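# Reorient a loose part in the upturned right hand

## Task

A part rests loose on the upturned palm of the right hand. Rotate it inside that hand until its orientation in the hand matches the two goal pictures. Only this hand may touch it (the wrist camera, its post and the arm's final link count as the hand); contact with anything else, or the part leaving the hand, is a failure. To finish, keep the part still for a moment, resting in the palm or fingers and clear of the wrist, camera and post, with the palm pointing straight up and no hand motor showing moving or overload or building toward a shutdown (a motor dead from the start is exempt), then declare completion. Nothing may be pushed or knocked off the table.

## Robot and tools

Robot: one arm with a right hand of four digits (index, middle, ring, thumb) driven by sixteen motors. A wrist camera on a post sits at the wrist. Cameras: cam_high, cam_low, cam_wrist, each 504x504, returned in that order. Loose objects may occasionally get a brief shove.

Scene frame: origin on the table top under the arm base, +z up, +y to the left when facing along +x. The base may be tilted. Results report end_effector_position (m) and end_effector_quat_wxyz in this frame; the printed position can be slightly wrong, more so at long reach.

Hand point frame: the hand point sits in front of the palm where thumb tip meets the index and middle tips in a pinch. +z runs along straight fingers toward the tips, +x across the palm away from the thumb, +y out of the palm face. The palm surface is at y = -0.062 m. Finger knuckles are at z = -0.017 m; straight fingertips end 0.139 m beyond that, and tips move toward +y as fingers curl. Only the rubber caps on the digit ends grip well. A rigid mast at the wrist on the palm side occupies x +0.05 to +0.10, z -0.16 to -0.11, up to y = +0.06 m; it can collide. For palm-up, hand +y must point along scene +z.

Row layout (used by execute_actions and move): one flat list of 24 numbers, each in [-1, 1], for the single arm: dx, dy, dz, rx, ry, rz, then sixteen hand numbers in this order: index_mcp, index_abd, index_pip, index_dip, middle_mcp, middle_abd, middle_pip, middle_dip, ring_mcp, ring_abd, ring_pip, ring_dip, thumb_cmc, thumb_axl, thumb_mcp, thumb_ipl, then current_limit, speed. The same order applies to hand_goal, hand_measured, hand_current_ma and hand_state.

Pose part: dx..rz are an offset, not a pose, expressed in the hand point's own axes, taken from the hand point's measured pose when the action begins (for a call's first action, the last pose any result reported). Every row in an action is relative to that same start, not to the prior row. 1.0 = 0.6 m for dx,dy,dz and 180 degrees for the rotation vector rx,ry,rz. Each control step clips the commanded pose to 70 mm and 16 degrees from the measured pose; damped IK favours position over orientation. After an action the arm continues only up to the last clipped pose, so large offsets need follow-up actions. Motions often end a centimetre or more short, usually low. The elbow may sag with load, sinking and tilting the hand each action unless you re-aim at the pose you want. "Hand target" shows where the controller is currently driving.

Hand part: each of the sixteen numbers is an absolute goal angle, scaled linearly between the hinge's stops (degrees at +1, at -1; straight value). Fingers: _mcp bends at the knuckle toward the palm toward -1 (-18,+128; +0.75); _abd swings the finger sideways away from the thumb toward -1 (-60,+60; +0.00); _pip middle joint (-29,+108; +0.58); _dip end joint (-21,+117; +0.70). Thumb: thumb_cmc toward -1 swings it from beside the palm to in front (-20,+120; +0.71); thumb_axl rolls it about its length (-27,+140; +0.68); thumb_mcp (-69,+109; +0.23) and thumb_ipl (-77,+108; +0.17) bend it, toward +z when thumb_axl is straight, and in the thumb_cmc swing direction when thumb_axl is near -0.40. current_limit maps -1..+1 to 0..550 mA (floor 11 mA) and also caps hinge speed; well below 0 a finger may not lift. speed sets the set-point rate as (speed+1)/2 of 5.9 rad/s (floor 0.001 of it). Start values: current_limit +0.4, speed -0.6. Last written values persist.

Tools:
- execute_actions(actions): list of actions; each action is up to 15 rows, one per 1/30 s step; a short action repeats its final row to fill 15 steps. Empty list returns state and images only. Results include step readings; HELD marks steps partly held back.
- move(target, speed, blocking): target is one 24-number row, offsets from the last reported pose; straight path to that pose, 0.5 to 10 s (stops at 10 s). speed 0.002 to 0.5 m/s (default 0.25), rotation up to twice that in rad/s. It ignores obstacles, may lag, stray or overshoot speed. The hand numbers are sent at the start. The result adds a move: line (done, off_target, moving, held, fault) with limits (paced = pose clipped; held = a check blocked some steps, after which motion can jump fast) and distance to target. blocking=false returns after 0.5 s; then use wait or stop before other motions.
- wait(seconds): 0 to 10; holds the last command and returns early if a move ends.
- stop(): brakes a running move; needs room.
- zoom_image(camera, region [x0,y0,x1,y1] pixels, origin top-left, at most 504x504).
- show_instructions(): shows the goal reference images.
- finished_scene(scene): ends the current scene by its number; irreversible. Its result reveals the next task.

Result lines: hand_goal = written goals (repeating them keeps a grip); hand_measured = actual hinge positions (repeating them relaxes it); hand_current_ma (positive pushes toward -1); hand_state per motor: moving, goal (within 0.02 and still), blocked (still and pressing, or a free finger), overload (shut down). A motor at 495 mA or more accumulates seconds; at 5 s it shuts off for 10 s, then drives to its last goal. Joint ranges (rad): waist ±2.880, shoulder 0 to 3.142, elbow 0 to 3.019, wrist pitch -1.693 to 1.571, wrist yaw ±1.571, wrist roll ±2.094.

Cautions: grip force grows with how far the goal is past the surface, up to the current limit; gear friction can keep a grip after lowering it. Keep currents moderate to avoid shutdowns and MOTOR HOT warnings; at 100 °C the arm drops (OVER-TEMPERATURE FAULT). After a FAULT or HAND FAULT line, further motion calls in that reply are skipped, and during an arm stop new hand numbers are discarded while old ones keep acting. The robot holds its last command while you think. Avoid fast contacts, deep presses, drops, slips and anything leaving the table.

Each tool is called after ">>>" as a command line: name --argument value for each argument, lists and objects as JSON in quotes; but a table of rows of numbers goes row by row, as --pt "numbers of a row", without its own name.

Reference images:

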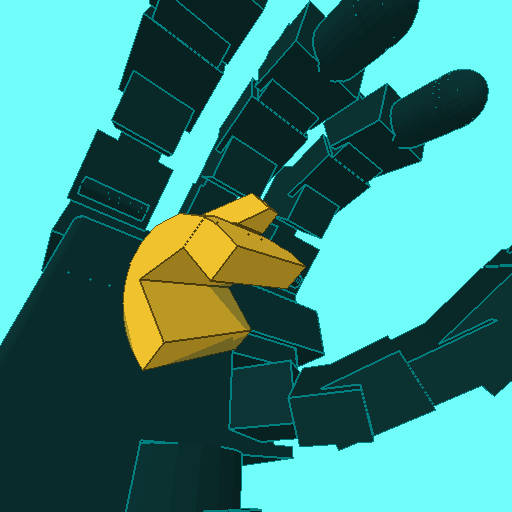

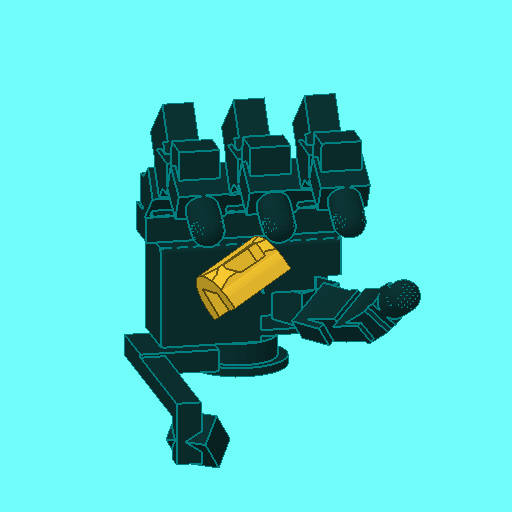

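## Session

>>> execute_actions --actions '[]'

Scene clock: 0.00 s.
end_effector_position=(+0.5088, +0.0033, +0.4580) hand_goal=(+0.046, +0.000, -0.008, +0.280, +0.046, +0.000, -0.008, +0.280, +0.046, +0.000, -0.008, +0.280, -0.104, +0.266, +0.032, -0.018) hand_measured=(+0.062, +0.000, -0.006, +0.282, +0.062, +0.000, -0.006, +0.282, +0.064, +0.000, -0.006, +0.282, -0.090, +0.270, +0.034, -0.016) hand_current_ma=(+89, +0, +14, +12, +91, +0, +14, +12, +98, +0, +15, +13, +76, +27, +11, +11) hand_state=(goal, goal, goal, goal, goal, goal, goal, goal, goal, goal, goal, goal, goal, goal, goal, goal) hand_current_limit=0.40 hand_speed=-0.60 end_effector_quat_wxyz=(+0.497, +0.497, +0.506, +0.500)
Joint positions: [ 0.106  1.141  0.643  0.491  0.063 -0.01 ]
Joint velocities: [-0.015  0.005 -0.017 -0.002 -0.022 -0.037]
Hand target: +0.512, +0.003, +0.471; +0.503, +0.491, +0.499, +0.506

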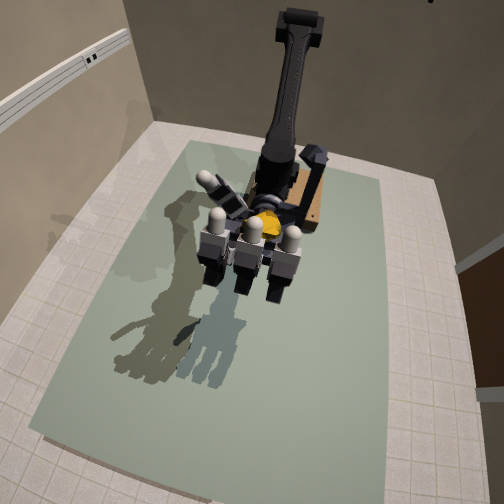

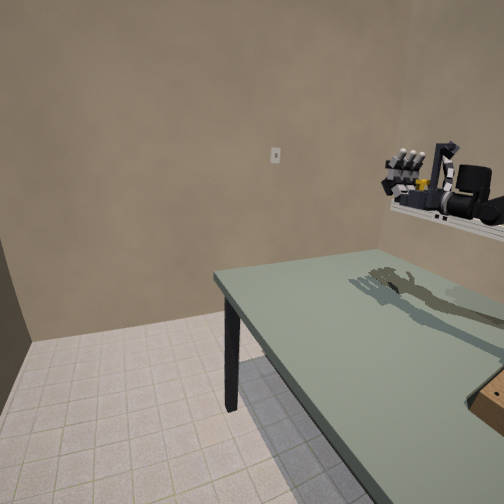

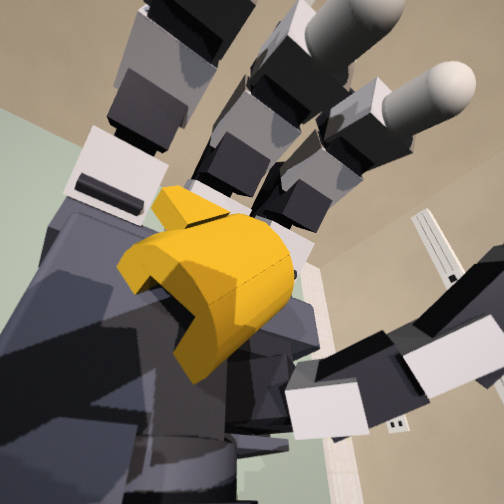

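>>> zoom_image --camera "cam_wrist" --region '[80,150,340,410]'

>>> zoom_image --camera "cam_high" --region '[190,150,340,300]'

>>> zoom_image --camera "cam_low" --region '[370,130,480,240]'

Region (80, 150, 340, 410) of cam_wrist's 504x504 image, scaled by 1.938, with more detail than that image has.

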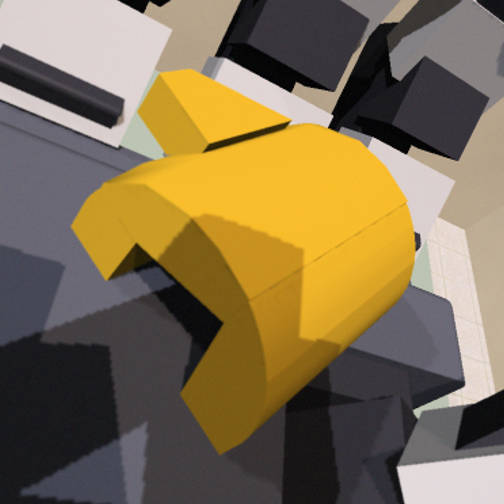

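Region (190, 150, 340, 300) of cam_high's 504x504 image, scaled by 3.360, with more detail than that image has.

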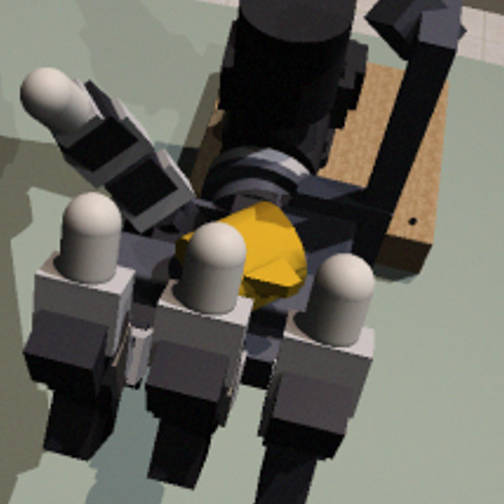

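Region (370, 130, 480, 240) of cam_low's 504x504 image, scaled by 4.582, with more detail than that image has.

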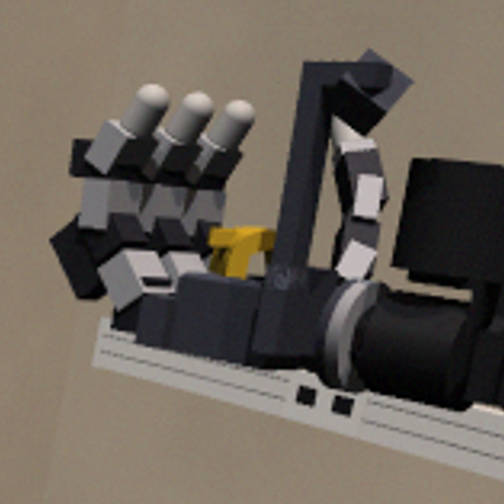

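>>> execute_actions --actions '[[[0,0.02,0,0,0,0,0.6,0,0,0.28,0.6,0,0,0.28,0.65,0,-0.3,0,-0.1,0.27,0.03,-0.02,0.4,-0.3]],[[0,0.02,0,0,0,0,0.6,0,0,0.28,0.6,0,0,0.28,0.65,0,-0.88,-0.6,-0.1,0.27,0.03,-0.02,0.4,-0.3]],[[0,0.02,0,0,0,0,0.6,0,0,0.28,0.6,0,0,0.28,0.5,0,-0.88,-0.6,-0.1,0.27,0.03,-0.02,0.4,-0.3]]]'

>>> zoom_image --camera "cam_high" --region '[180,150,350,320]'

Scene clock: 8.47 s.
end_effector_position=(+0.5129, +0.0036, +0.4401) hand_goal=(+0.600, +0.000, +0.000, +0.280, +0.600, +0.000, +0.000, +0.280, +0.500, +0.000, -0.880, -0.600, -0.100, +0.270, +0.030, -0.020) hand_measured=(+0.610, +0.000, +0.000, +0.282, +0.610, +0.000, +0.000, +0.282, +0.522, +0.000, -0.878, -0.598, -0.090, +0.270, +0.032, -0.018) hand_current_ma=(+53, +0, -1, +12, +55, +0, -1, +12, +115, +0, +8, +12, +56, +3, +9, +10) hand_state=(goal, goal, goal, goal, goal, goal, goal, goal, blocked, goal, goal, goal, goal, goal, goal, goal) hand_current_limit=0.40 hand_speed=-0.30 end_effector_quat_wxyz=(+0.478, +0.515, +0.527, +0.478)
Joint positions: [ 0.106  1.131  0.643  0.401  0.063 -0.01 ]
Joint velocities: [-0.005  0.005 -0.012  0.007  0.007  0.022]
Hand target: +0.512, +0.004, +0.458; +0.485, +0.509, +0.520, +0.485
Off the commanded pose: 0.018 m, 2 deg.
Step readings (end_effector_position; steps 1 to 15: 1st action; 16 to 30: 2nd action; 31 to 45: 3rd action):
0: (+0.5088, +0.0033, +0.4580)
1: (+0.5090, +0.0033, +0.4573)
2: (+0.5091, +0.0033, +0.4563)
4: (+0.5095, +0.0033, +0.4544)
8: (+0.5099, +0.0034, +0.4529)
15: (+0.5101, +0.0034, +0.4524)
16: (+0.5103, +0.0034, +0.4515)
17: (+0.5105, +0.0034, +0.4504)
19: (+0.5111, +0.0035, +0.4479)
23: (+0.5115, +0.0035, +0.4465)
30: (+0.5115, +0.0035, +0.4465)
31: (+0.5117, +0.0035, +0.4455)
32: (+0.5120, +0.0035, +0.4441)
34: (+0.5126, +0.0036, +0.4414)
38: (+0.5129, +0.0036, +0.4402)
45: end_effector_position above

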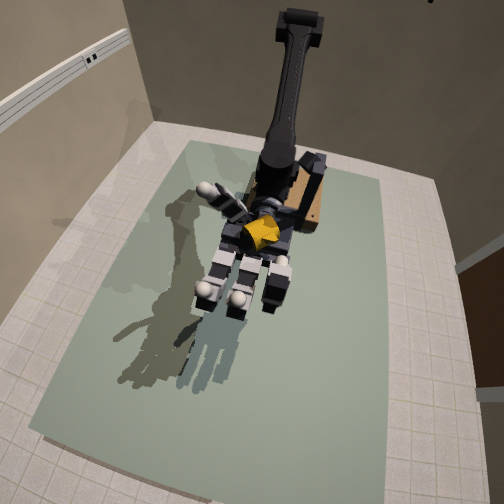

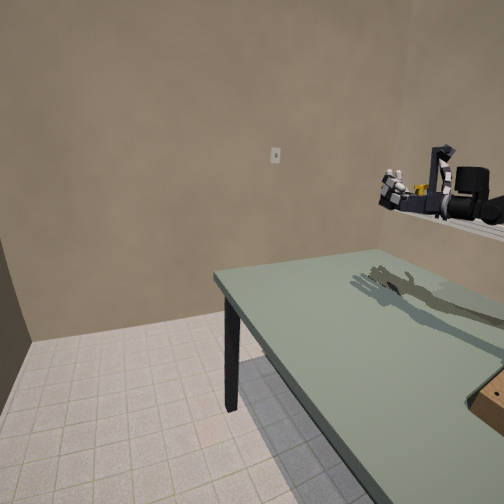

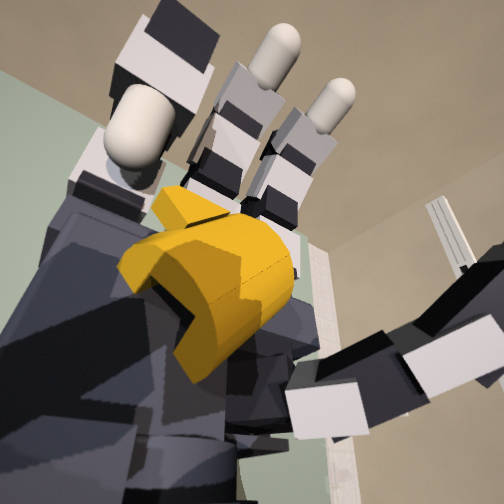

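Region (180, 150, 350, 320) of cam_high's 504x504 image, scaled by 2.965, with more detail than that image has.

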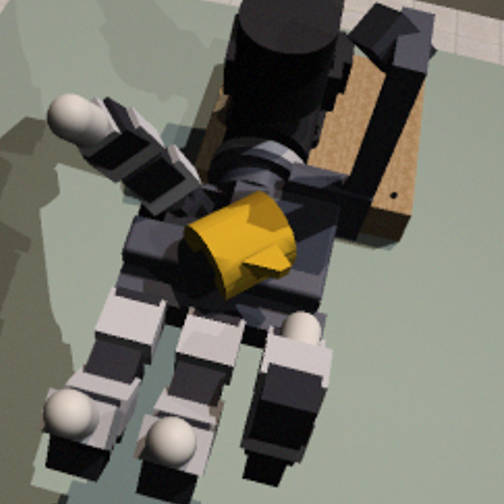

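>>> execute_actions --actions '[[[0,0.03,0,-0.009,0,0,0.6,0,0,0.28,0.6,0,0,0.28,0.1,0.15,-0.88,-0.3,-0.1,0.27,0.03,-0.02,0.4,-0.5]],[[0,0.03,0,-0.009,0,0,0.6,0,0,0.28,0.6,0,0,0.28,-0.2,0.15,-0.8,-0.1,-0.1,0.27,0.03,-0.02,0.4,-0.5]],[[0,0.03,0,-0.009,0,0,0.6,0,0,0.28,0.6,0,0,0.28,-0.4,0.15,-0.7,0,-0.1,0.27,0.03,-0.02,0.4,-0.5]]]'

>>> zoom_image --camera "cam_high" --region '[180,150,350,320]'

Scene clock: 13.73 s.
end_effector_position=(+0.5129, +0.0036, +0.4401) hand_goal=(+0.600, +0.000, +0.000, +0.280, +0.600, +0.000, +0.000, +0.280, -0.400, +0.150, -0.700, +0.000, -0.100, +0.270, +0.030, -0.020) hand_measured=(+0.610, +0.000, +0.000, +0.282, +0.610, +0.000, +0.000, +0.282, -0.396, +0.146, -0.710, -0.004, -0.090, +0.270, +0.032, -0.018) hand_current_ma=(+53, +0, -1, +12, +55, +0, -1, +12, +16, -14, -48, -21, +56, +3, +9, +10) hand_state=(goal, goal, goal, goal, goal, goal, goal, goal, goal, goal, goal, goal, goal, goal, goal, goal) hand_current_limit=0.40 hand_speed=-0.50 end_effector_quat_wxyz=(+0.478, +0.515, +0.527, +0.478)
Joint positions: [ 0.106  1.131  0.643  0.401  0.063 -0.01 ]
Joint velocities: [-0.015  0.015  0.002  0.002 -0.037  0.081]
Hand target: +0.514, +0.004, +0.458; +0.485, +0.508, +0.520, +0.485
Off the commanded pose: 0.018 m, 2 deg.
Step readings (end_effector_position; steps 1 to 15: 1st action; 16 to 30: 2nd action; 31 to 45: 3rd action):
0: (+0.5129, +0.0036, +0.4401)
1: (+0.5129, +0.0036, +0.4401)
2: (+0.5129, +0.0036, +0.4401)
4: (+0.5129, +0.0036, +0.4401)
8: (+0.5129, +0.0036, +0.4401)
15: (+0.5129, +0.0036, +0.4401)
16: (+0.5129, +0.0036, +0.4401)
17: (+0.5129, +0.0036, +0.4401)
19: (+0.5129, +0.0036, +0.4401)
23: (+0.5129, +0.0036, +0.4401)
30: (+0.5129, +0.0036, +0.4401)
31: (+0.5129, +0.0036, +0.4401)
32: (+0.5129, +0.0036, +0.4401)
34: (+0.5129, +0.0036, +0.4401)
38: (+0.5129, +0.0036, +0.4401)
45: end_effector_position above

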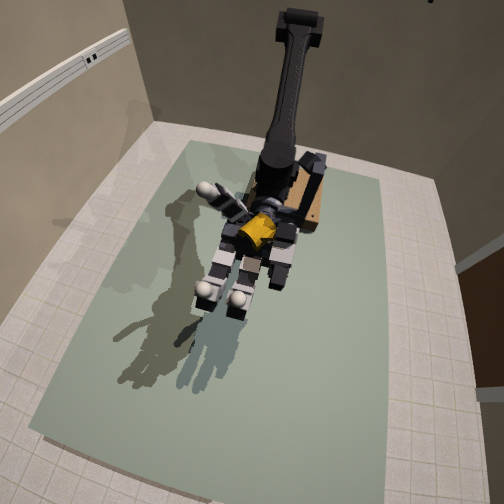

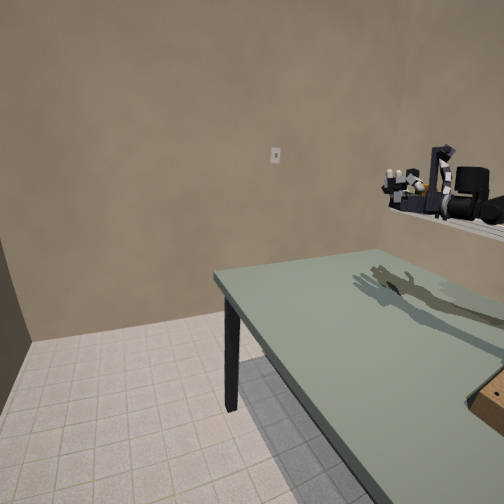

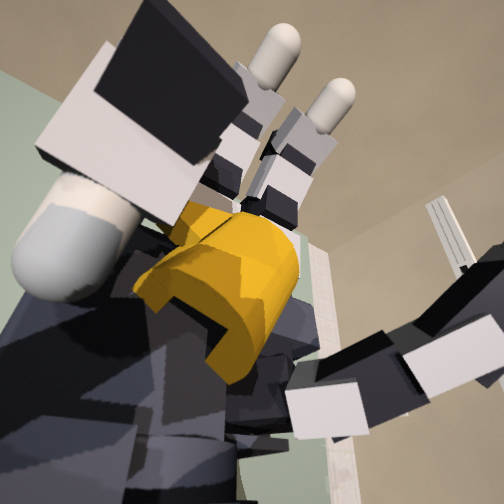

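Region (180, 150, 350, 320) of cam_high's 504x504 image, scaled by 2.965, with more detail than that image has.

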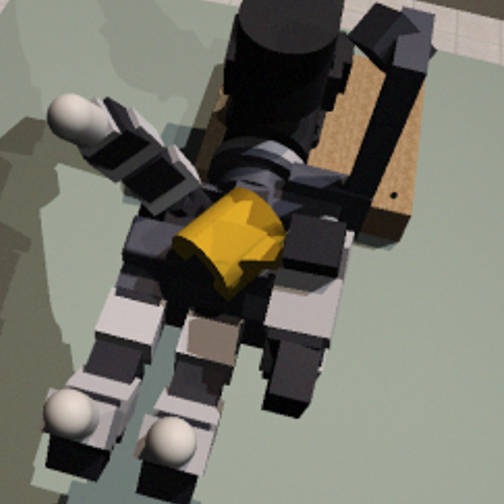

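>>> execute_actions --actions '[[[0,0.03,0,-0.009,0,0,0.5,-0.3,-0.88,-0.5,0.6,0,0,0.28,-0.5,0,-0.7,0,0.3,0.27,0.03,-0.02,0.4,-0.3]],[[0,0.03,0,-0.009,0,0,-0.1,-0.3,-0.88,-0.3,0.6,0,0,0.28,-0.5,-0.3,-0.7,0,0.3,0.27,0.03,-0.02,0.4,-0.5]],[[0,0.03,0,-0.009,0,0,-0.1,0.2,-0.88,-0.3,0.6,0,0,0.28,-0.5,-0.6,-0.7,0,0.3,0.27,0.03,-0.02,0.4,-0.5]],[[0,0.03,0,-0.009,0,0,-0.1,0.6,-0.88,-0.3,0.6,0,0,0.28,-0.5,-0.6,-0.7,0,0.3,0.27,0.03,-0.02,0.4,-0.5]]]'

>>> zoom_image --camera "cam_high" --region '[180,150,350,320]'

Scene clock: 18.60 s.
end_effector_position=(+0.5129, +0.0036, +0.4401) hand_goal=(-0.100, +0.600, -0.880, -0.300, +0.600, +0.000, +0.000, +0.280, -0.500, -0.600, -0.700, +0.000, +0.300, +0.270, +0.030, -0.020) hand_measured=(-0.090, +0.598, -0.880, -0.304, +0.610, -0.002, +0.000, +0.282, -0.498, -0.598, -0.700, +0.000, +0.308, +0.270, +0.030, -0.018) hand_current_ma=(+52, -11, -1, -19, +55, -8, -1, +12, +9, +9, +2, -2, +43, +3, +6, +9) hand_state=(goal, goal, goal, goal, goal, goal, goal, goal, goal, goal, goal, goal, goal, goal, goal, goal) hand_current_limit=0.40 hand_speed=-0.50 end_effector_quat_wxyz=(+0.478, +0.515, +0.527, +0.478)
Joint positions: [ 0.106  1.131  0.643  0.401  0.063 -0.01 ]
Joint velocities: [ 0.005 -0.024  0.007 -0.012 -0.081 -0.022]
Hand target: +0.514, +0.004, +0.458; +0.485, +0.508, +0.520, +0.485
Off the commanded pose: 0.018 m, 2 deg.
Step readings (end_effector_position; steps 1 to 15: 1st action; 16 to 30: 2nd action; 31 to 45: 3rd action; 46 to 60: 4th action):
0: (+0.5129, +0.0036, +0.4401)
1: (+0.5129, +0.0036, +0.4401)
2: (+0.5129, +0.0036, +0.4401)
4: (+0.5129, +0.0036, +0.4401)
8: (+0.5129, +0.0036, +0.4401)
15: (+0.5129, +0.0036, +0.4401)
16: (+0.5129, +0.0036, +0.4401)
17: (+0.5129, +0.0036, +0.4401)
19: (+0.5129, +0.0036, +0.4401)
23: (+0.5129, +0.0036, +0.4401)
30: (+0.5129, +0.0036, +0.4401)
31: (+0.5129, +0.0036, +0.4401)
32: (+0.5129, +0.0036, +0.4401)
34: (+0.5129, +0.0036, +0.4401)
38: (+0.5129, +0.0036, +0.4401)
45: (+0.5129, +0.0036, +0.4401)
46: (+0.5129, +0.0036, +0.4401)
47: (+0.5129, +0.0036, +0.4401)
49: (+0.5129, +0.0036, +0.4401)
53: (+0.5129, +0.0036, +0.4401)
60: end_effector_position above

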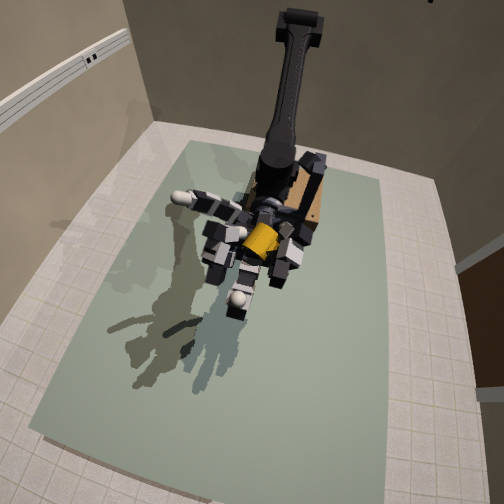

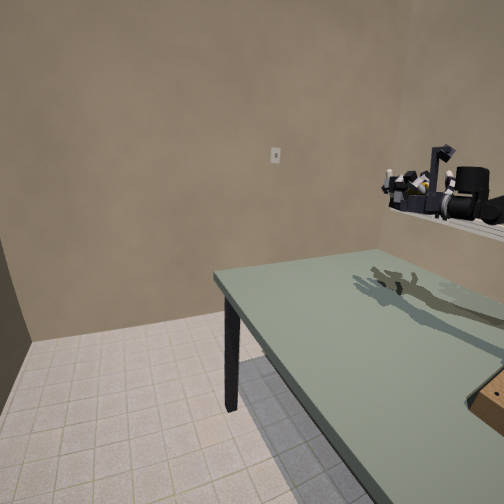

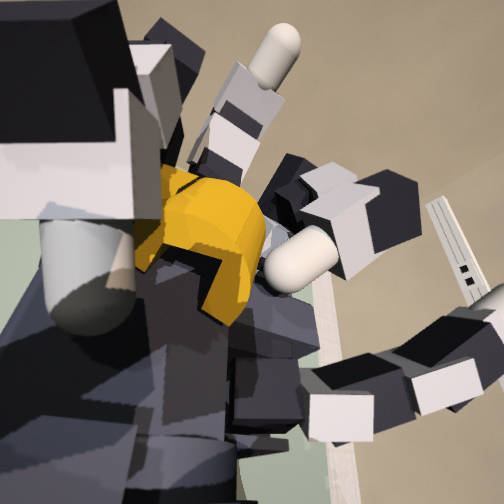

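Region (180, 150, 350, 320) of cam_high's 504x504 image, scaled by 2.965, with more detail than that image has.

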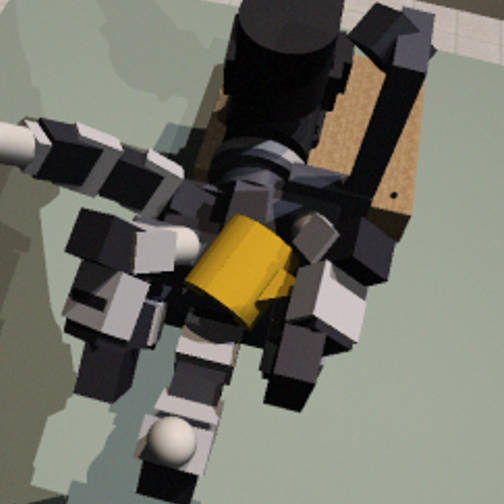

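>>> execute_actions --actions '[[[0,0.03,0,-0.009,0,0,0.15,0.6,-0.95,-0.6,0.6,0,0,0.28,-0.5,-0.9,-0.85,-0.2,0.3,0.27,0.03,-0.02,0.4,-0.5]],[[0,0.03,0,-0.009,0,0,0.15,0.95,-0.98,-0.5,0.6,0,0,0.28,-0.5,-0.95,-0.97,-0.45,0.3,0.27,0.03,-0.02,0.4,-0.5]],[[0,0.03,0,-0.009,0,0,0.15,0.95,-0.98,-0.5,0.6,0,0,0.28,-0.5,-0.95,-0.97,-0.45,0.3,0.27,0.03,-0.02,0.4,-0.5]]]'

>>> zoom_image --camera "cam_high" --region '[180,150,350,320]'

Scene clock: 21.47 s.
end_effector_position=(+0.5129, +0.0036, +0.4401) hand_goal=(+0.150, +0.950, -0.980, -0.500, +0.600, +0.000, +0.000, +0.280, -0.500, -0.950, -0.970, -0.450, +0.300, +0.270, +0.030, -0.020) hand_measured=(+0.150, +0.610, -0.940, -0.496, +0.614, -0.002, +0.000, +0.282, -0.458, -0.970, -0.804, -0.352, +0.308, +0.270, +0.030, -0.018) hand_current_ma=(-1, -385, +214, +19, +76, -8, -1, +12, +224, -86, +385, +385, +43, +3, +6, +9) hand_state=(goal, blocked, blocked, goal, goal, goal, goal, goal, blocked, goal, blocked, blocked, goal, goal, goal, goal) hand_current_limit=0.40 hand_speed=-0.50 end_effector_quat_wxyz=(+0.478, +0.515, +0.527, +0.478)
Joint positions: [ 0.106  1.131  0.643  0.401  0.063 -0.01 ]
Joint velocities: [-0.024 -0.005  0.022  0.002 -0.037  0.022]
Hand target: +0.514, +0.004, +0.458; +0.485, +0.508, +0.520, +0.485
Off the commanded pose: 0.018 m, 2 deg.
Step readings (end_effector_position; steps 1 to 15: 1st action; 16 to 30: 2nd action; 31 to 45: 3rd action):
0: (+0.5129, +0.0036, +0.4401)
1: (+0.5129, +0.0036, +0.4401)
2: (+0.5129, +0.0036, +0.4401)
4: (+0.5129, +0.0036, +0.4401)
8: (+0.5129, +0.0036, +0.4401)
15: (+0.5129, +0.0036, +0.4401)
16: (+0.5129, +0.0036, +0.4401)
17: (+0.5129, +0.0036, +0.4401)
19: (+0.5129, +0.0036, +0.4401)
23: (+0.5129, +0.0036, +0.4401)
30: (+0.5129, +0.0036, +0.4401)
31: (+0.5129, +0.0036, +0.4401)
32: (+0.5129, +0.0036, +0.4401)
34: (+0.5129, +0.0036, +0.4401)
38: (+0.5129, +0.0036, +0.4401)
45: end_effector_position above

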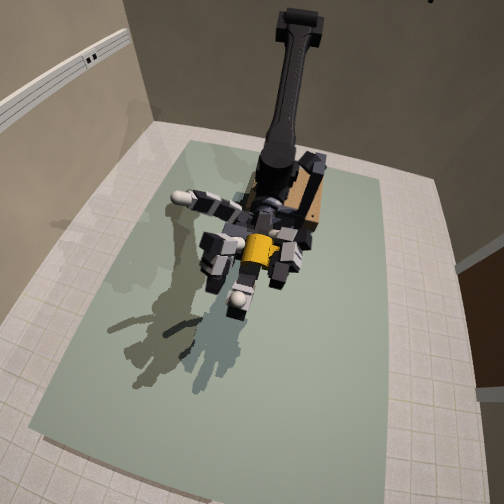

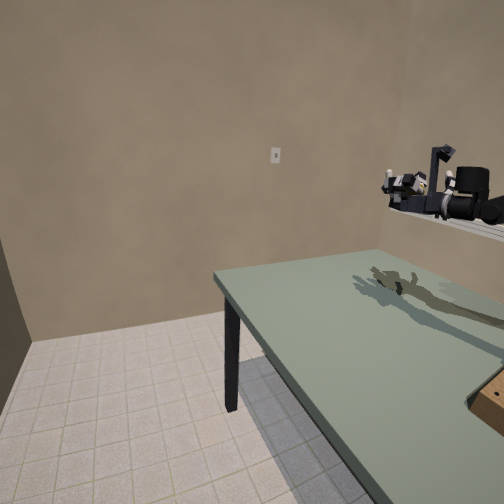

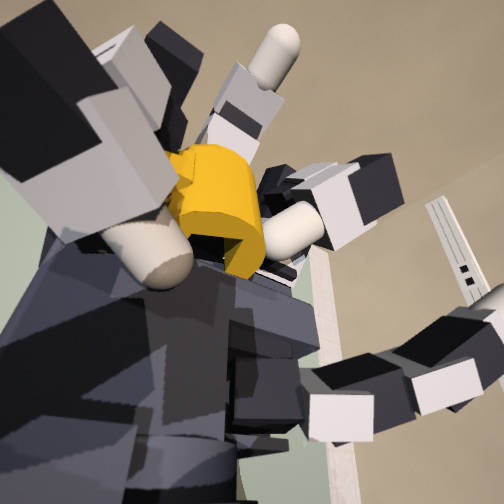

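Region (180, 150, 350, 320) of cam_high's 504x504 image, scaled by 2.965, with more detail than that image has.

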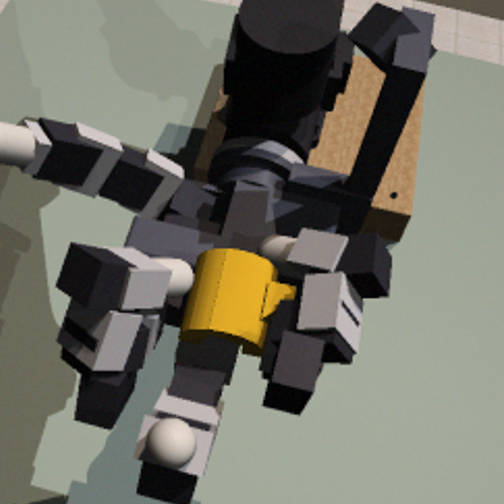

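>>> execute_actions --actions '[[[0,0.03,0,-0.009,0,0,0.15,0.55,-0.94,-0.5,0.2,0,0.4,0.5,-0.46,-0.95,-0.78,-0.33,0,0.27,0.03,-0.02,0.4,-0.6]],[[0,0.03,0,-0.009,0,0,0.15,0.55,-0.94,-0.5,-0.2,0,0.4,0.5,-0.46,-0.95,-0.78,-0.33,0,0.27,0.03,-0.02,0.4,-0.6]],[[0,0.03,0,-0.009,0,0,0.15,0.55,-0.94,-0.5,-0.5,0,0.4,0.5,-0.46,-0.95,-0.78,-0.33,0,0.27,0.03,-0.02,0.4,-0.6]]]'

>>> zoom_image --camera "cam_high" --region '[180,150,350,320]'

Scene clock: 25.60 s.
end_effector_position=(+0.5129, +0.0036, +0.4401) hand_goal=(+0.150, +0.550, -0.940, -0.500, -0.500, +0.000, +0.400, +0.500, -0.460, -0.950, -0.780, -0.330, +0.000, +0.270, +0.030, -0.020) hand_measured=(+0.150, +0.536, -0.932, -0.494, -0.088, -0.004, +0.400, +0.498, -0.470, -0.954, -0.748, -0.316, +0.018, +0.270, +0.030, -0.018) hand_current_ma=(-3, -66, +41, +38, +380, -14, -1, -12, -50, -13, +159, +71, +91, +3, +6, +9) hand_state=(goal, goal, goal, goal, moving, goal, goal, goal, goal, goal, blocked, goal, goal, goal, goal, goal) hand_current_limit=0.40 hand_speed=-0.60 end_effector_quat_wxyz=(+0.478, +0.515, +0.527, +0.478)
Joint positions: [ 0.106  1.131  0.643  0.401  0.063 -0.01 ]
Joint velocities: [-0.005 -0.005  0.007  0.002  0.022 -0.022]
Hand target: +0.514, +0.004, +0.458; +0.485, +0.508, +0.520, +0.485
Off the commanded pose: 0.018 m, 2 deg.
Step readings (end_effector_position; steps 1 to 15: 1st action; 16 to 30: 2nd action; 31 to 45: 3rd action):
0: (+0.5129, +0.0036, +0.4401)
1: (+0.5129, +0.0036, +0.4401)
2: (+0.5129, +0.0036, +0.4401)
4: (+0.5129, +0.0036, +0.4401)
8: (+0.5129, +0.0036, +0.4401)
15: (+0.5129, +0.0036, +0.4401)
16: (+0.5129, +0.0036, +0.4401)
17: (+0.5129, +0.0036, +0.4401)
19: (+0.5129, +0.0036, +0.4401)
23: (+0.5129, +0.0036, +0.4401)
30: (+0.5129, +0.0036, +0.4401)
31: (+0.5129, +0.0036, +0.4401)
32: (+0.5129, +0.0036, +0.4401)
34: (+0.5129, +0.0036, +0.4401)
38: (+0.5129, +0.0036, +0.4401)
45: end_effector_position above

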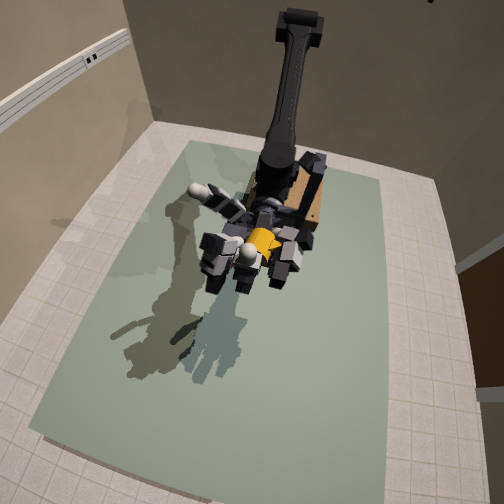

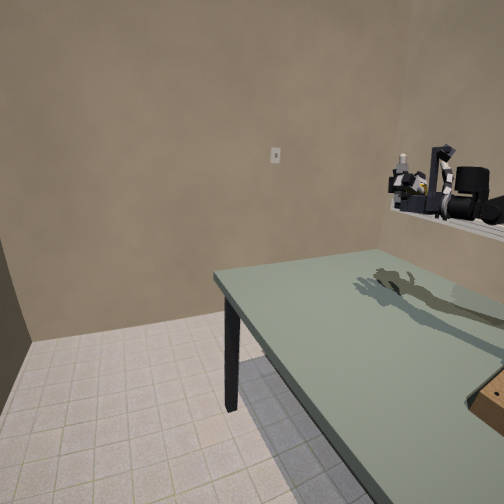

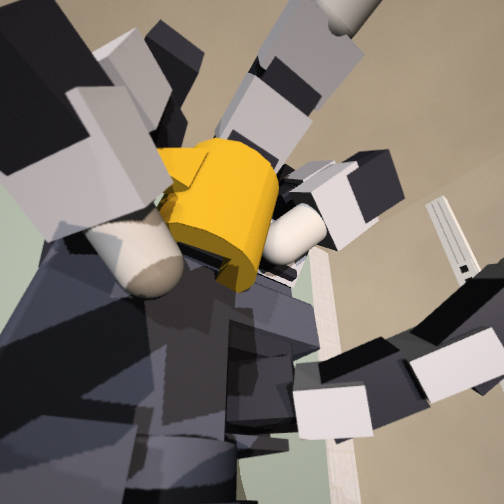

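Region (180, 150, 350, 320) of cam_high's 504x504 image, scaled by 2.965, with more detail than that image has.

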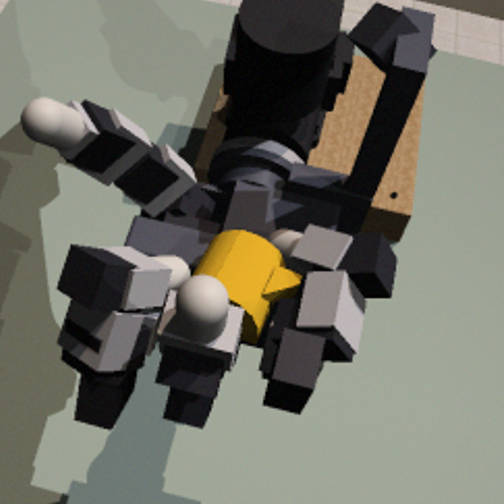

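>>> execute_actions --actions '[[[0,0.03,0,-0.009,0,0,0.15,0.6,-0.94,-0.5,-0.5,0,0.4,0.5,-0.52,-0.85,-0.7,-0.28,0,0.27,0.03,-0.02,0.4,-0.7]],[[0,0.03,0,-0.009,0,0,0.15,0.6,-0.94,-0.5,-0.5,0,0.4,0.5,-0.55,-0.8,-0.66,-0.25,0,0.27,0.03,-0.02,0.4,-0.7]]]'

Scene clock: 28.20 s.
end_effector_position=(+0.5129, +0.0036, +0.4401) hand_goal=(+0.150, +0.600, -0.940, -0.500, -0.500, +0.000, +0.400, +0.500, -0.550, -0.800, -0.660, -0.250, +0.000, +0.270, +0.030, -0.020) hand_measured=(+0.148, +0.582, -0.932, -0.492, -0.370, -0.002, +0.400, +0.498, -0.520, -0.824, -0.636, -0.240, +0.018, +0.270, +0.030, -0.018) hand_current_ma=(-14, -84, +40, +42, +373, -13, -1, -12, +157, -105, +121, +51, +91, +3, +6, +9) hand_state=(goal, goal, goal, goal, moving, goal, goal, goal, blocked, blocked, moving, goal, goal, goal, goal, goal) hand_current_limit=0.40 hand_speed=-0.70 end_effector_quat_wxyz=(+0.478, +0.515, +0.527, +0.478)
Joint positions: [ 0.106  1.131  0.643  0.401  0.063 -0.01 ]
Joint velocities: [-0.005 -0.005  0.007  0.002  0.022  0.022]
Hand target: +0.514, +0.004, +0.458; +0.485, +0.508, +0.520, +0.485
Off the commanded pose: 0.018 m, 2 deg.
Step readings (end_effector_position; steps 1 to 15: 1st action; 16 to 30: 2nd action):
0: (+0.5129, +0.0036, +0.4401)
1: (+0.5129, +0.0036, +0.4401)
2: (+0.5129, +0.0036, +0.4401)
4: (+0.5129, +0.0036, +0.4401)
8: (+0.5129, +0.0036, +0.4401)
15: (+0.5129, +0.0036, +0.4401)
16: (+0.5129, +0.0036, +0.4401)
17: (+0.5129, +0.0036, +0.4401)
19: (+0.5129, +0.0036, +0.4401)
23: (+0.5129, +0.0036, +0.4401)
30: end_effector_position above

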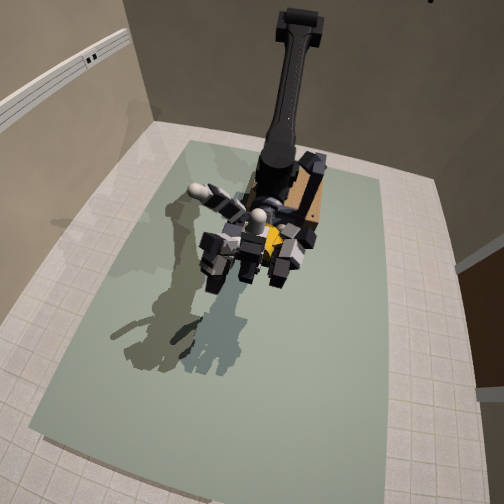

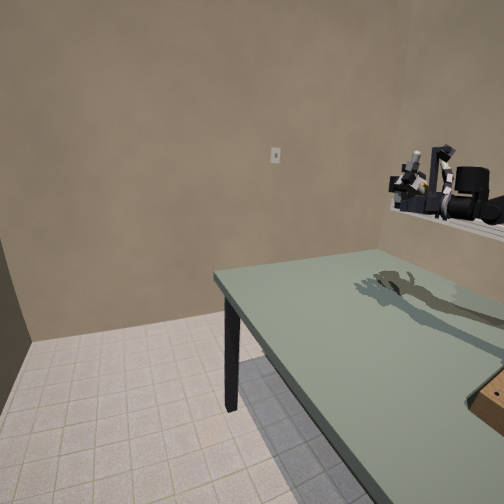

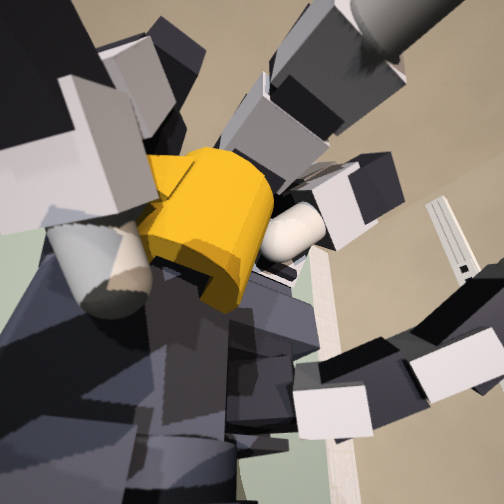

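>>> execute_actions --actions '[[[0,0.03,0,-0.009,0,0,0.15,0.6,-0.94,-0.5,0.3,0,0.2,0.4,-0.3,-0.8,-0.2,0.2,0.3,0.27,0.03,-0.02,0.4,-0.2]],[[0,0.03,0,-0.009,0,0,0.15,0.75,-0.94,-0.5,0.5,0,0.2,0.4,0.7,-0.3,-0.3,0,0.3,0.27,0.03,-0.02,0.4,0]],[[0,0.03,0,-0.009,0,0,0.15,0.9,-0.94,-0.5,0.5,0,0.2,0.4,0.7,-0.3,-0.9,-0.6,0.3,0.27,0.03,-0.02,0.4,-0.2]],[[0,0.03,0,-0.009,0,0,0.15,0.9,-0.94,-0.5,0.5,0,0.2,0.4,0.3,-0.3,-0.9,-0.4,0.3,0.27,0.03,-0.02,0.4,-0.5]],[[0,0.03,0,-0.009,0,0,0.15,0.9,-0.94,-0.5,0.5,0,0.2,0.4,0,-0.3,-0.88,-0.25,0.3,0.27,0.03,-0.02,0.4,-0.5]]]'

>>> zoom_image --camera "cam_high" --region '[180,150,350,320]'

Scene clock: 33.03 s.
end_effector_position=(+0.5129, +0.0036, +0.4401) hand_goal=(+0.150, +0.900, -0.940, -0.500, +0.500, +0.000, +0.200, +0.400, +0.000, -0.300, -0.880, -0.250, +0.300, +0.270, +0.030, -0.020) hand_measured=(+0.154, +0.898, -0.938, -0.500, +0.510, -0.002, +0.204, +0.402, +0.022, -0.298, -0.870, -0.248, +0.308, +0.270, +0.030, -0.018) hand_current_ma=(+27, -13, +8, -4, +55, -12, +18, +13, +108, +13, +50, +14, +44, +3, +5, +9) hand_state=(goal, goal, goal, goal, goal, goal, goal, goal, moving, goal, goal, goal, goal, goal, goal, goal) hand_current_limit=0.40 hand_speed=-0.50 end_effector_quat_wxyz=(+0.478, +0.515, +0.527, +0.478)
Joint positions: [ 0.106  1.131  0.643  0.401  0.063 -0.01 ]
Joint velocities: [-0.005 -0.005  0.007 -0.002 -0.037 -0.037]
Hand target: +0.514, +0.004, +0.458; +0.485, +0.508, +0.520, +0.485
Off the commanded pose: 0.018 m, 2 deg.
Step readings (end_effector_position; steps 1 to 15: 1st action; 16 to 30: 2nd action; 31 to 45: 3rd action; 46 to 60: 4th action; 61 to 75: 5th action):
0: (+0.5129, +0.0036, +0.4401)
1: (+0.5129, +0.0036, +0.4401)
2: (+0.5129, +0.0036, +0.4401)
4: (+0.5129, +0.0036, +0.4401)
8: (+0.5129, +0.0036, +0.4401)
15: (+0.5129, +0.0036, +0.4401)
16: (+0.5129, +0.0036, +0.4401)
17: (+0.5129, +0.0036, +0.4401)
19: (+0.5129, +0.0036, +0.4401)
23: (+0.5129, +0.0036, +0.4401)
30: (+0.5129, +0.0036, +0.4401)
31: (+0.5129, +0.0036, +0.4401)
32: (+0.5129, +0.0036, +0.4401)
34: (+0.5129, +0.0036, +0.4401)
38: (+0.5129, +0.0036, +0.4401)
45: (+0.5129, +0.0036, +0.4401)
46: (+0.5129, +0.0036, +0.4401)
47: (+0.5129, +0.0036, +0.4401)
49: (+0.5129, +0.0036, +0.4401)
53: (+0.5129, +0.0036, +0.4401)
60: (+0.5129, +0.0036, +0.4401)
61: (+0.5129, +0.0036, +0.4401)
62: (+0.5129, +0.0036, +0.4401)
64: (+0.5129, +0.0036, +0.4401)
68: (+0.5129, +0.0036, +0.4401)
75: end_effector_position above

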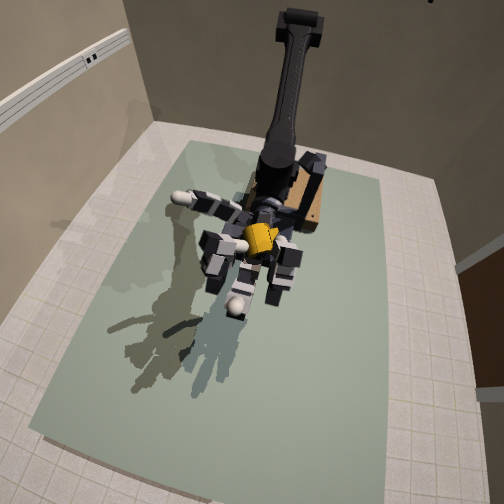

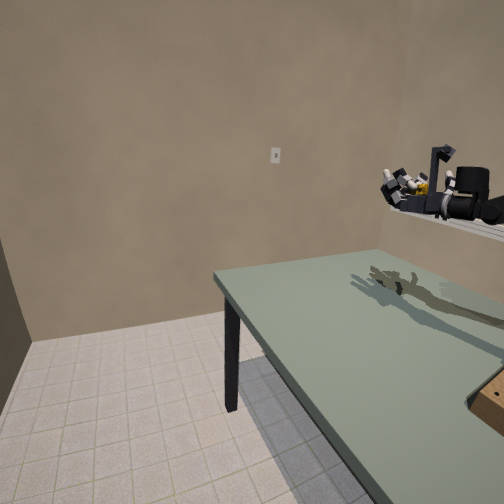

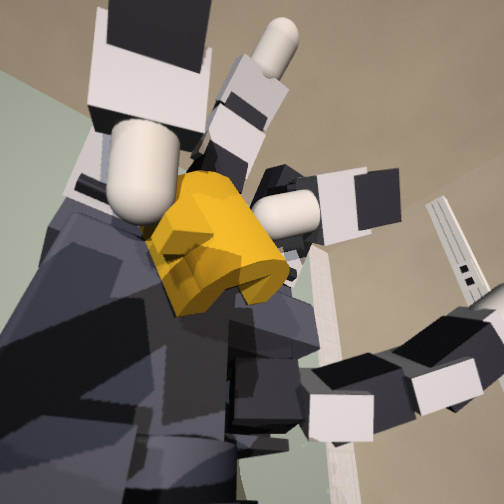

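Region (180, 150, 350, 320) of cam_high's 504x504 image, scaled by 2.965, with more detail than that image has.

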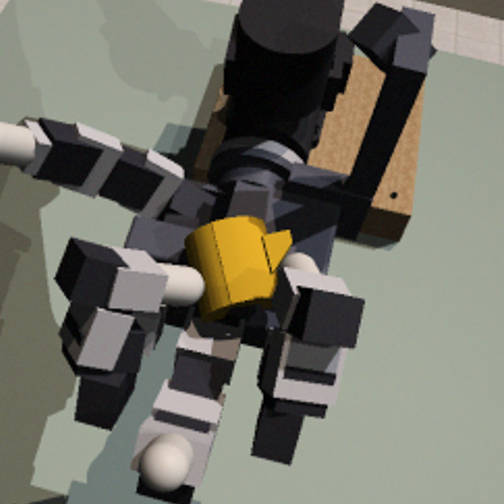

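Good; continue.

>>> execute_actions --actions '[[[0,0.03,0,-0.009,0,0,0.15,0.9,-0.94,-0.5,0.5,0,0.2,0.4,-0.25,-0.5,-0.85,-0.15,0.3,0.27,0.03,-0.02,0.4,-0.6]],[[0,0.03,0,-0.009,0,0,0.15,0.9,-0.94,-0.5,0.5,0,0.2,0.4,-0.45,-0.8,-0.85,-0.15,0.3,0.27,0.03,-0.02,0.4,-0.6]],[[0,0.03,0,-0.009,0,0,0.25,0.9,-0.94,-0.5,0.5,0,0.2,0.4,-0.5,-0.97,-0.95,-0.2,0.3,0.27,0.03,-0.02,0.4,-0.6]]]'

>>> zoom_image --camera "cam_high" --region '[180,150,350,320]'

Scene clock: 36.93 s.
end_effector_position=(+0.5129, +0.0036, +0.4401) hand_goal=(+0.250, +0.900, -0.940, -0.500, +0.500, +0.000, +0.200, +0.400, -0.500, -0.970, -0.950, -0.200, +0.300, +0.270, +0.030, -0.020) hand_measured=(+0.256, +0.898, -0.940, -0.502, +0.510, -0.002, +0.204, +0.402, -0.454, -0.970, -0.852, -0.172, +0.308, +0.270, +0.030, -0.018) hand_current_ma=(+28, -5, +2, -13, +55, -12, +18, +13, +248, -1, +385, +142, +44, +3, +5, +9) hand_state=(goal, goal, goal, goal, goal, goal, goal, goal, blocked, goal, blocked, blocked, goal, goal, goal, goal) hand_current_limit=0.40 hand_speed=-0.60 end_effector_quat_wxyz=(+0.478, +0.515, +0.527, +0.478)
Joint positions: [ 0.106  1.131  0.643  0.401  0.063 -0.01 ]
Joint velocities: [ 0.005  0.005  0.007 -0.007 -0.007  0.022]
Hand target: +0.514, +0.004, +0.458; +0.485, +0.508, +0.520, +0.485
Off the commanded pose: 0.018 m, 2 deg.
Step readings (end_effector_position; steps 1 to 15: 1st action; 16 to 30: 2nd action; 31 to 45: 3rd action):
0: (+0.5129, +0.0036, +0.4401)
1: (+0.5129, +0.0036, +0.4401)
2: (+0.5129, +0.0036, +0.4401)
4: (+0.5129, +0.0036, +0.4401)
8: (+0.5129, +0.0036, +0.4401)
15: (+0.5129, +0.0036, +0.4401)
16: (+0.5129, +0.0036, +0.4401)
17: (+0.5129, +0.0036, +0.4401)
19: (+0.5129, +0.0036, +0.4401)
23: (+0.5129, +0.0036, +0.4401)
30: (+0.5129, +0.0036, +0.4401)
31: (+0.5129, +0.0036, +0.4401)
32: (+0.5129, +0.0036, +0.4401)
34: (+0.5129, +0.0036, +0.4401)
38: (+0.5129, +0.0036, +0.4401)
45: end_effector_position above

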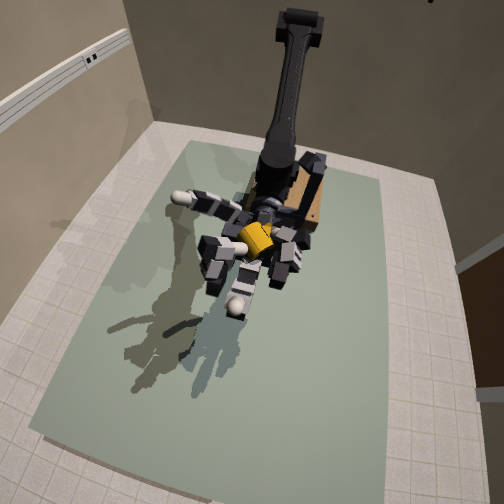

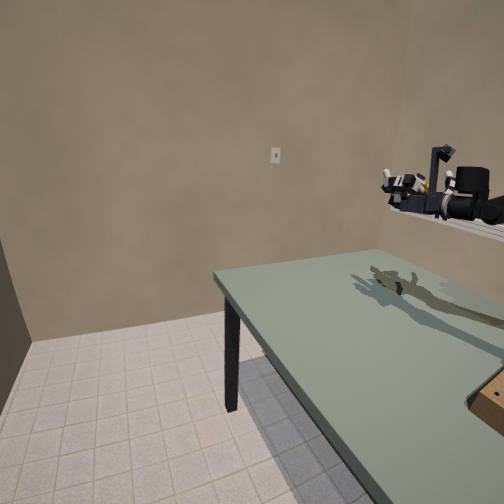

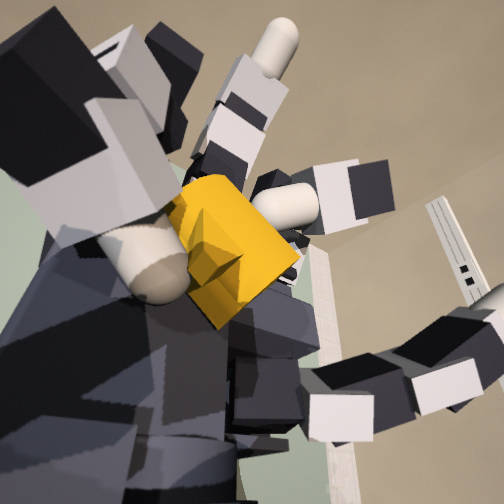

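Region (180, 150, 350, 320) of cam_high's 504x504 image, scaled by 2.965, with more detail than that image has.

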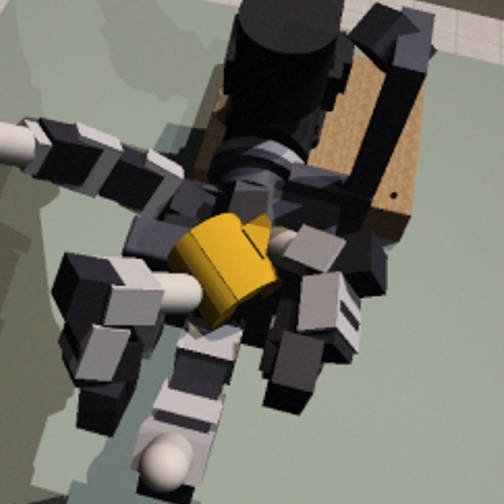

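>>> execute_actions --actions '[[[0,0.03,0,-0.009,0,0,0.25,0.7,-0.2,0.2,0,0,0.4,0.5,-0.3,-0.8,-0.2,0.2,0.6,0.27,0.03,-0.02,0.4,-0.1]],[[0,0.03,0,-0.009,0,0,-0.5,0.5,-0.3,0.2,0,0,0.4,0.5,0.7,-0.3,-0.3,0,0.6,0.27,0.03,-0.02,0.4,0]],[[0,0.03,0,-0.009,0,0,-0.5,0.6,-0.7,0,0,0,0.4,0.5,0.7,-0.5,-0.9,-0.6,0.6,0.27,0.03,-0.02,0.4,-0.3]],[[0,0.03,0,-0.009,0,0,-0.45,0.9,-0.82,-0.2,0,0,0.4,0.5,0.7,-0.5,-0.9,-0.6,0.6,0.27,0.03,-0.02,0.4,-0.6]],[[0,0.03,0,-0.009,0,0,-0.35,0.9,-0.88,-0.4,0,0,0.4,0.5,0.6,-0.5,-0.9,-0.6,0.6,0.27,0.03,-0.02,0.4,-0.6]]]'

>>> zoom_image --camera "cam_high" --region '[180,150,350,320]'

Scene clock: 41.40 s.
end_effector_position=(+0.5129, +0.0037, +0.4401) hand_goal=(-0.350, +0.900, -0.880, -0.400, +0.000, +0.000, +0.400, +0.500, +0.600, -0.500, -0.900, -0.600, +0.600, +0.270, +0.030, -0.020) hand_measured=(-0.352, +0.898, -0.878, -0.396, +0.022, -0.002, +0.400, +0.498, +0.622, -0.496, -0.898, -0.598, +0.610, +0.270, +0.030, -0.018) hand_current_ma=(-14, -6, +9, +26, +113, -12, +0, -12, +121, +14, +10, +10, +54, +3, +6, +9) hand_state=(goal, goal, goal, goal, blocked, goal, goal, goal, blocked, goal, goal, goal, goal, goal, goal, goal) hand_current_limit=0.40 hand_speed=-0.60 end_effector_quat_wxyz=(+0.478, +0.515, +0.527, +0.478)
Joint positions: [ 0.106  1.131  0.643  0.401  0.063 -0.01 ]
Joint velocities: [-0.024 -0.015 -0.022 -0.012  0.022  0.081]
Hand target: +0.514, +0.004, +0.458; +0.485, +0.508, +0.521, +0.485
Off the commanded pose: 0.018 m, 2 deg.
Step readings (end_effector_position; steps 1 to 15: 1st action; 16 to 30: 2nd action; 31 to 45: 3rd action; 46 to 60: 4th action; 61 to 75: 5th action):
0: (+0.5129, +0.0036, +0.4401)
1: (+0.5129, +0.0037, +0.4401)
2: (+0.5129, +0.0037, +0.4401)
4: (+0.5129, +0.0037, +0.4401)
8: (+0.5129, +0.0037, +0.4401)
15: (+0.5129, +0.0037, +0.4401)
16: (+0.5129, +0.0037, +0.4401)
17: (+0.5129, +0.0037, +0.4401)
19: (+0.5129, +0.0037, +0.4401)
23: (+0.5129, +0.0037, +0.4401)
30: (+0.5129, +0.0037, +0.4401)
31: (+0.5129, +0.0037, +0.4401)
32: (+0.5129, +0.0037, +0.4401)
34: (+0.5129, +0.0037, +0.4401)
38: (+0.5129, +0.0037, +0.4401)
45: (+0.5129, +0.0037, +0.4401)
46: (+0.5129, +0.0037, +0.4401)
47: (+0.5129, +0.0037, +0.4401)
49: (+0.5129, +0.0037, +0.4401)
53: (+0.5129, +0.0037, +0.4401)
60: (+0.5129, +0.0037, +0.4401)
61: (+0.5129, +0.0037, +0.4401)
62: (+0.5129, +0.0037, +0.4401)
64: (+0.5129, +0.0037, +0.4401)
68: (+0.5129, +0.0037, +0.4401)
75: end_effector_position above

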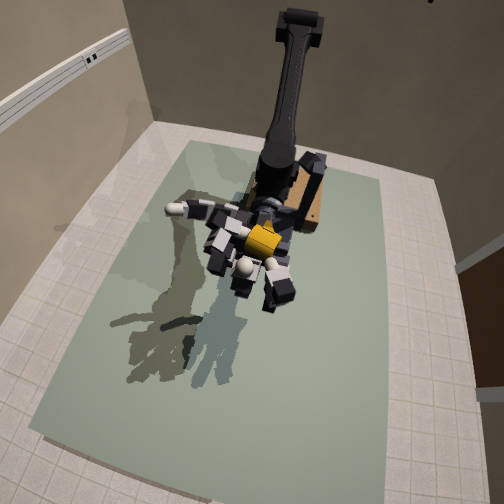

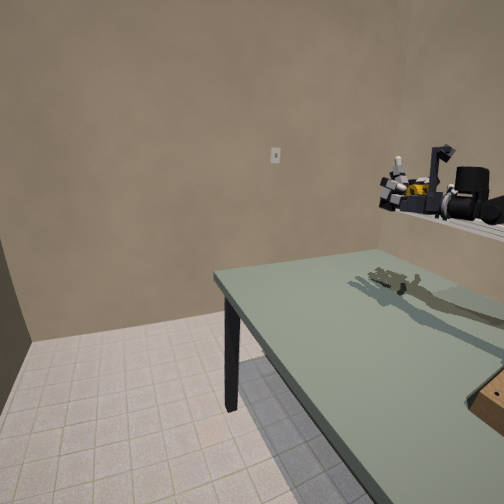

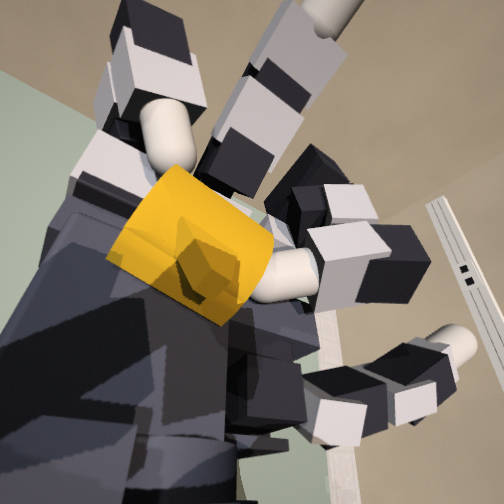

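Region (180, 150, 350, 320) of cam_high's 504x504 image, scaled by 2.965, with more detail than that image has.

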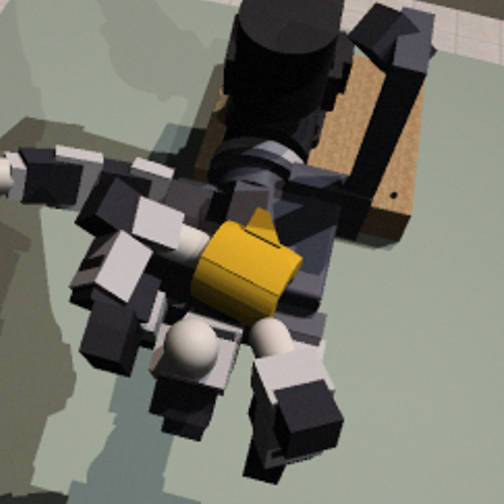

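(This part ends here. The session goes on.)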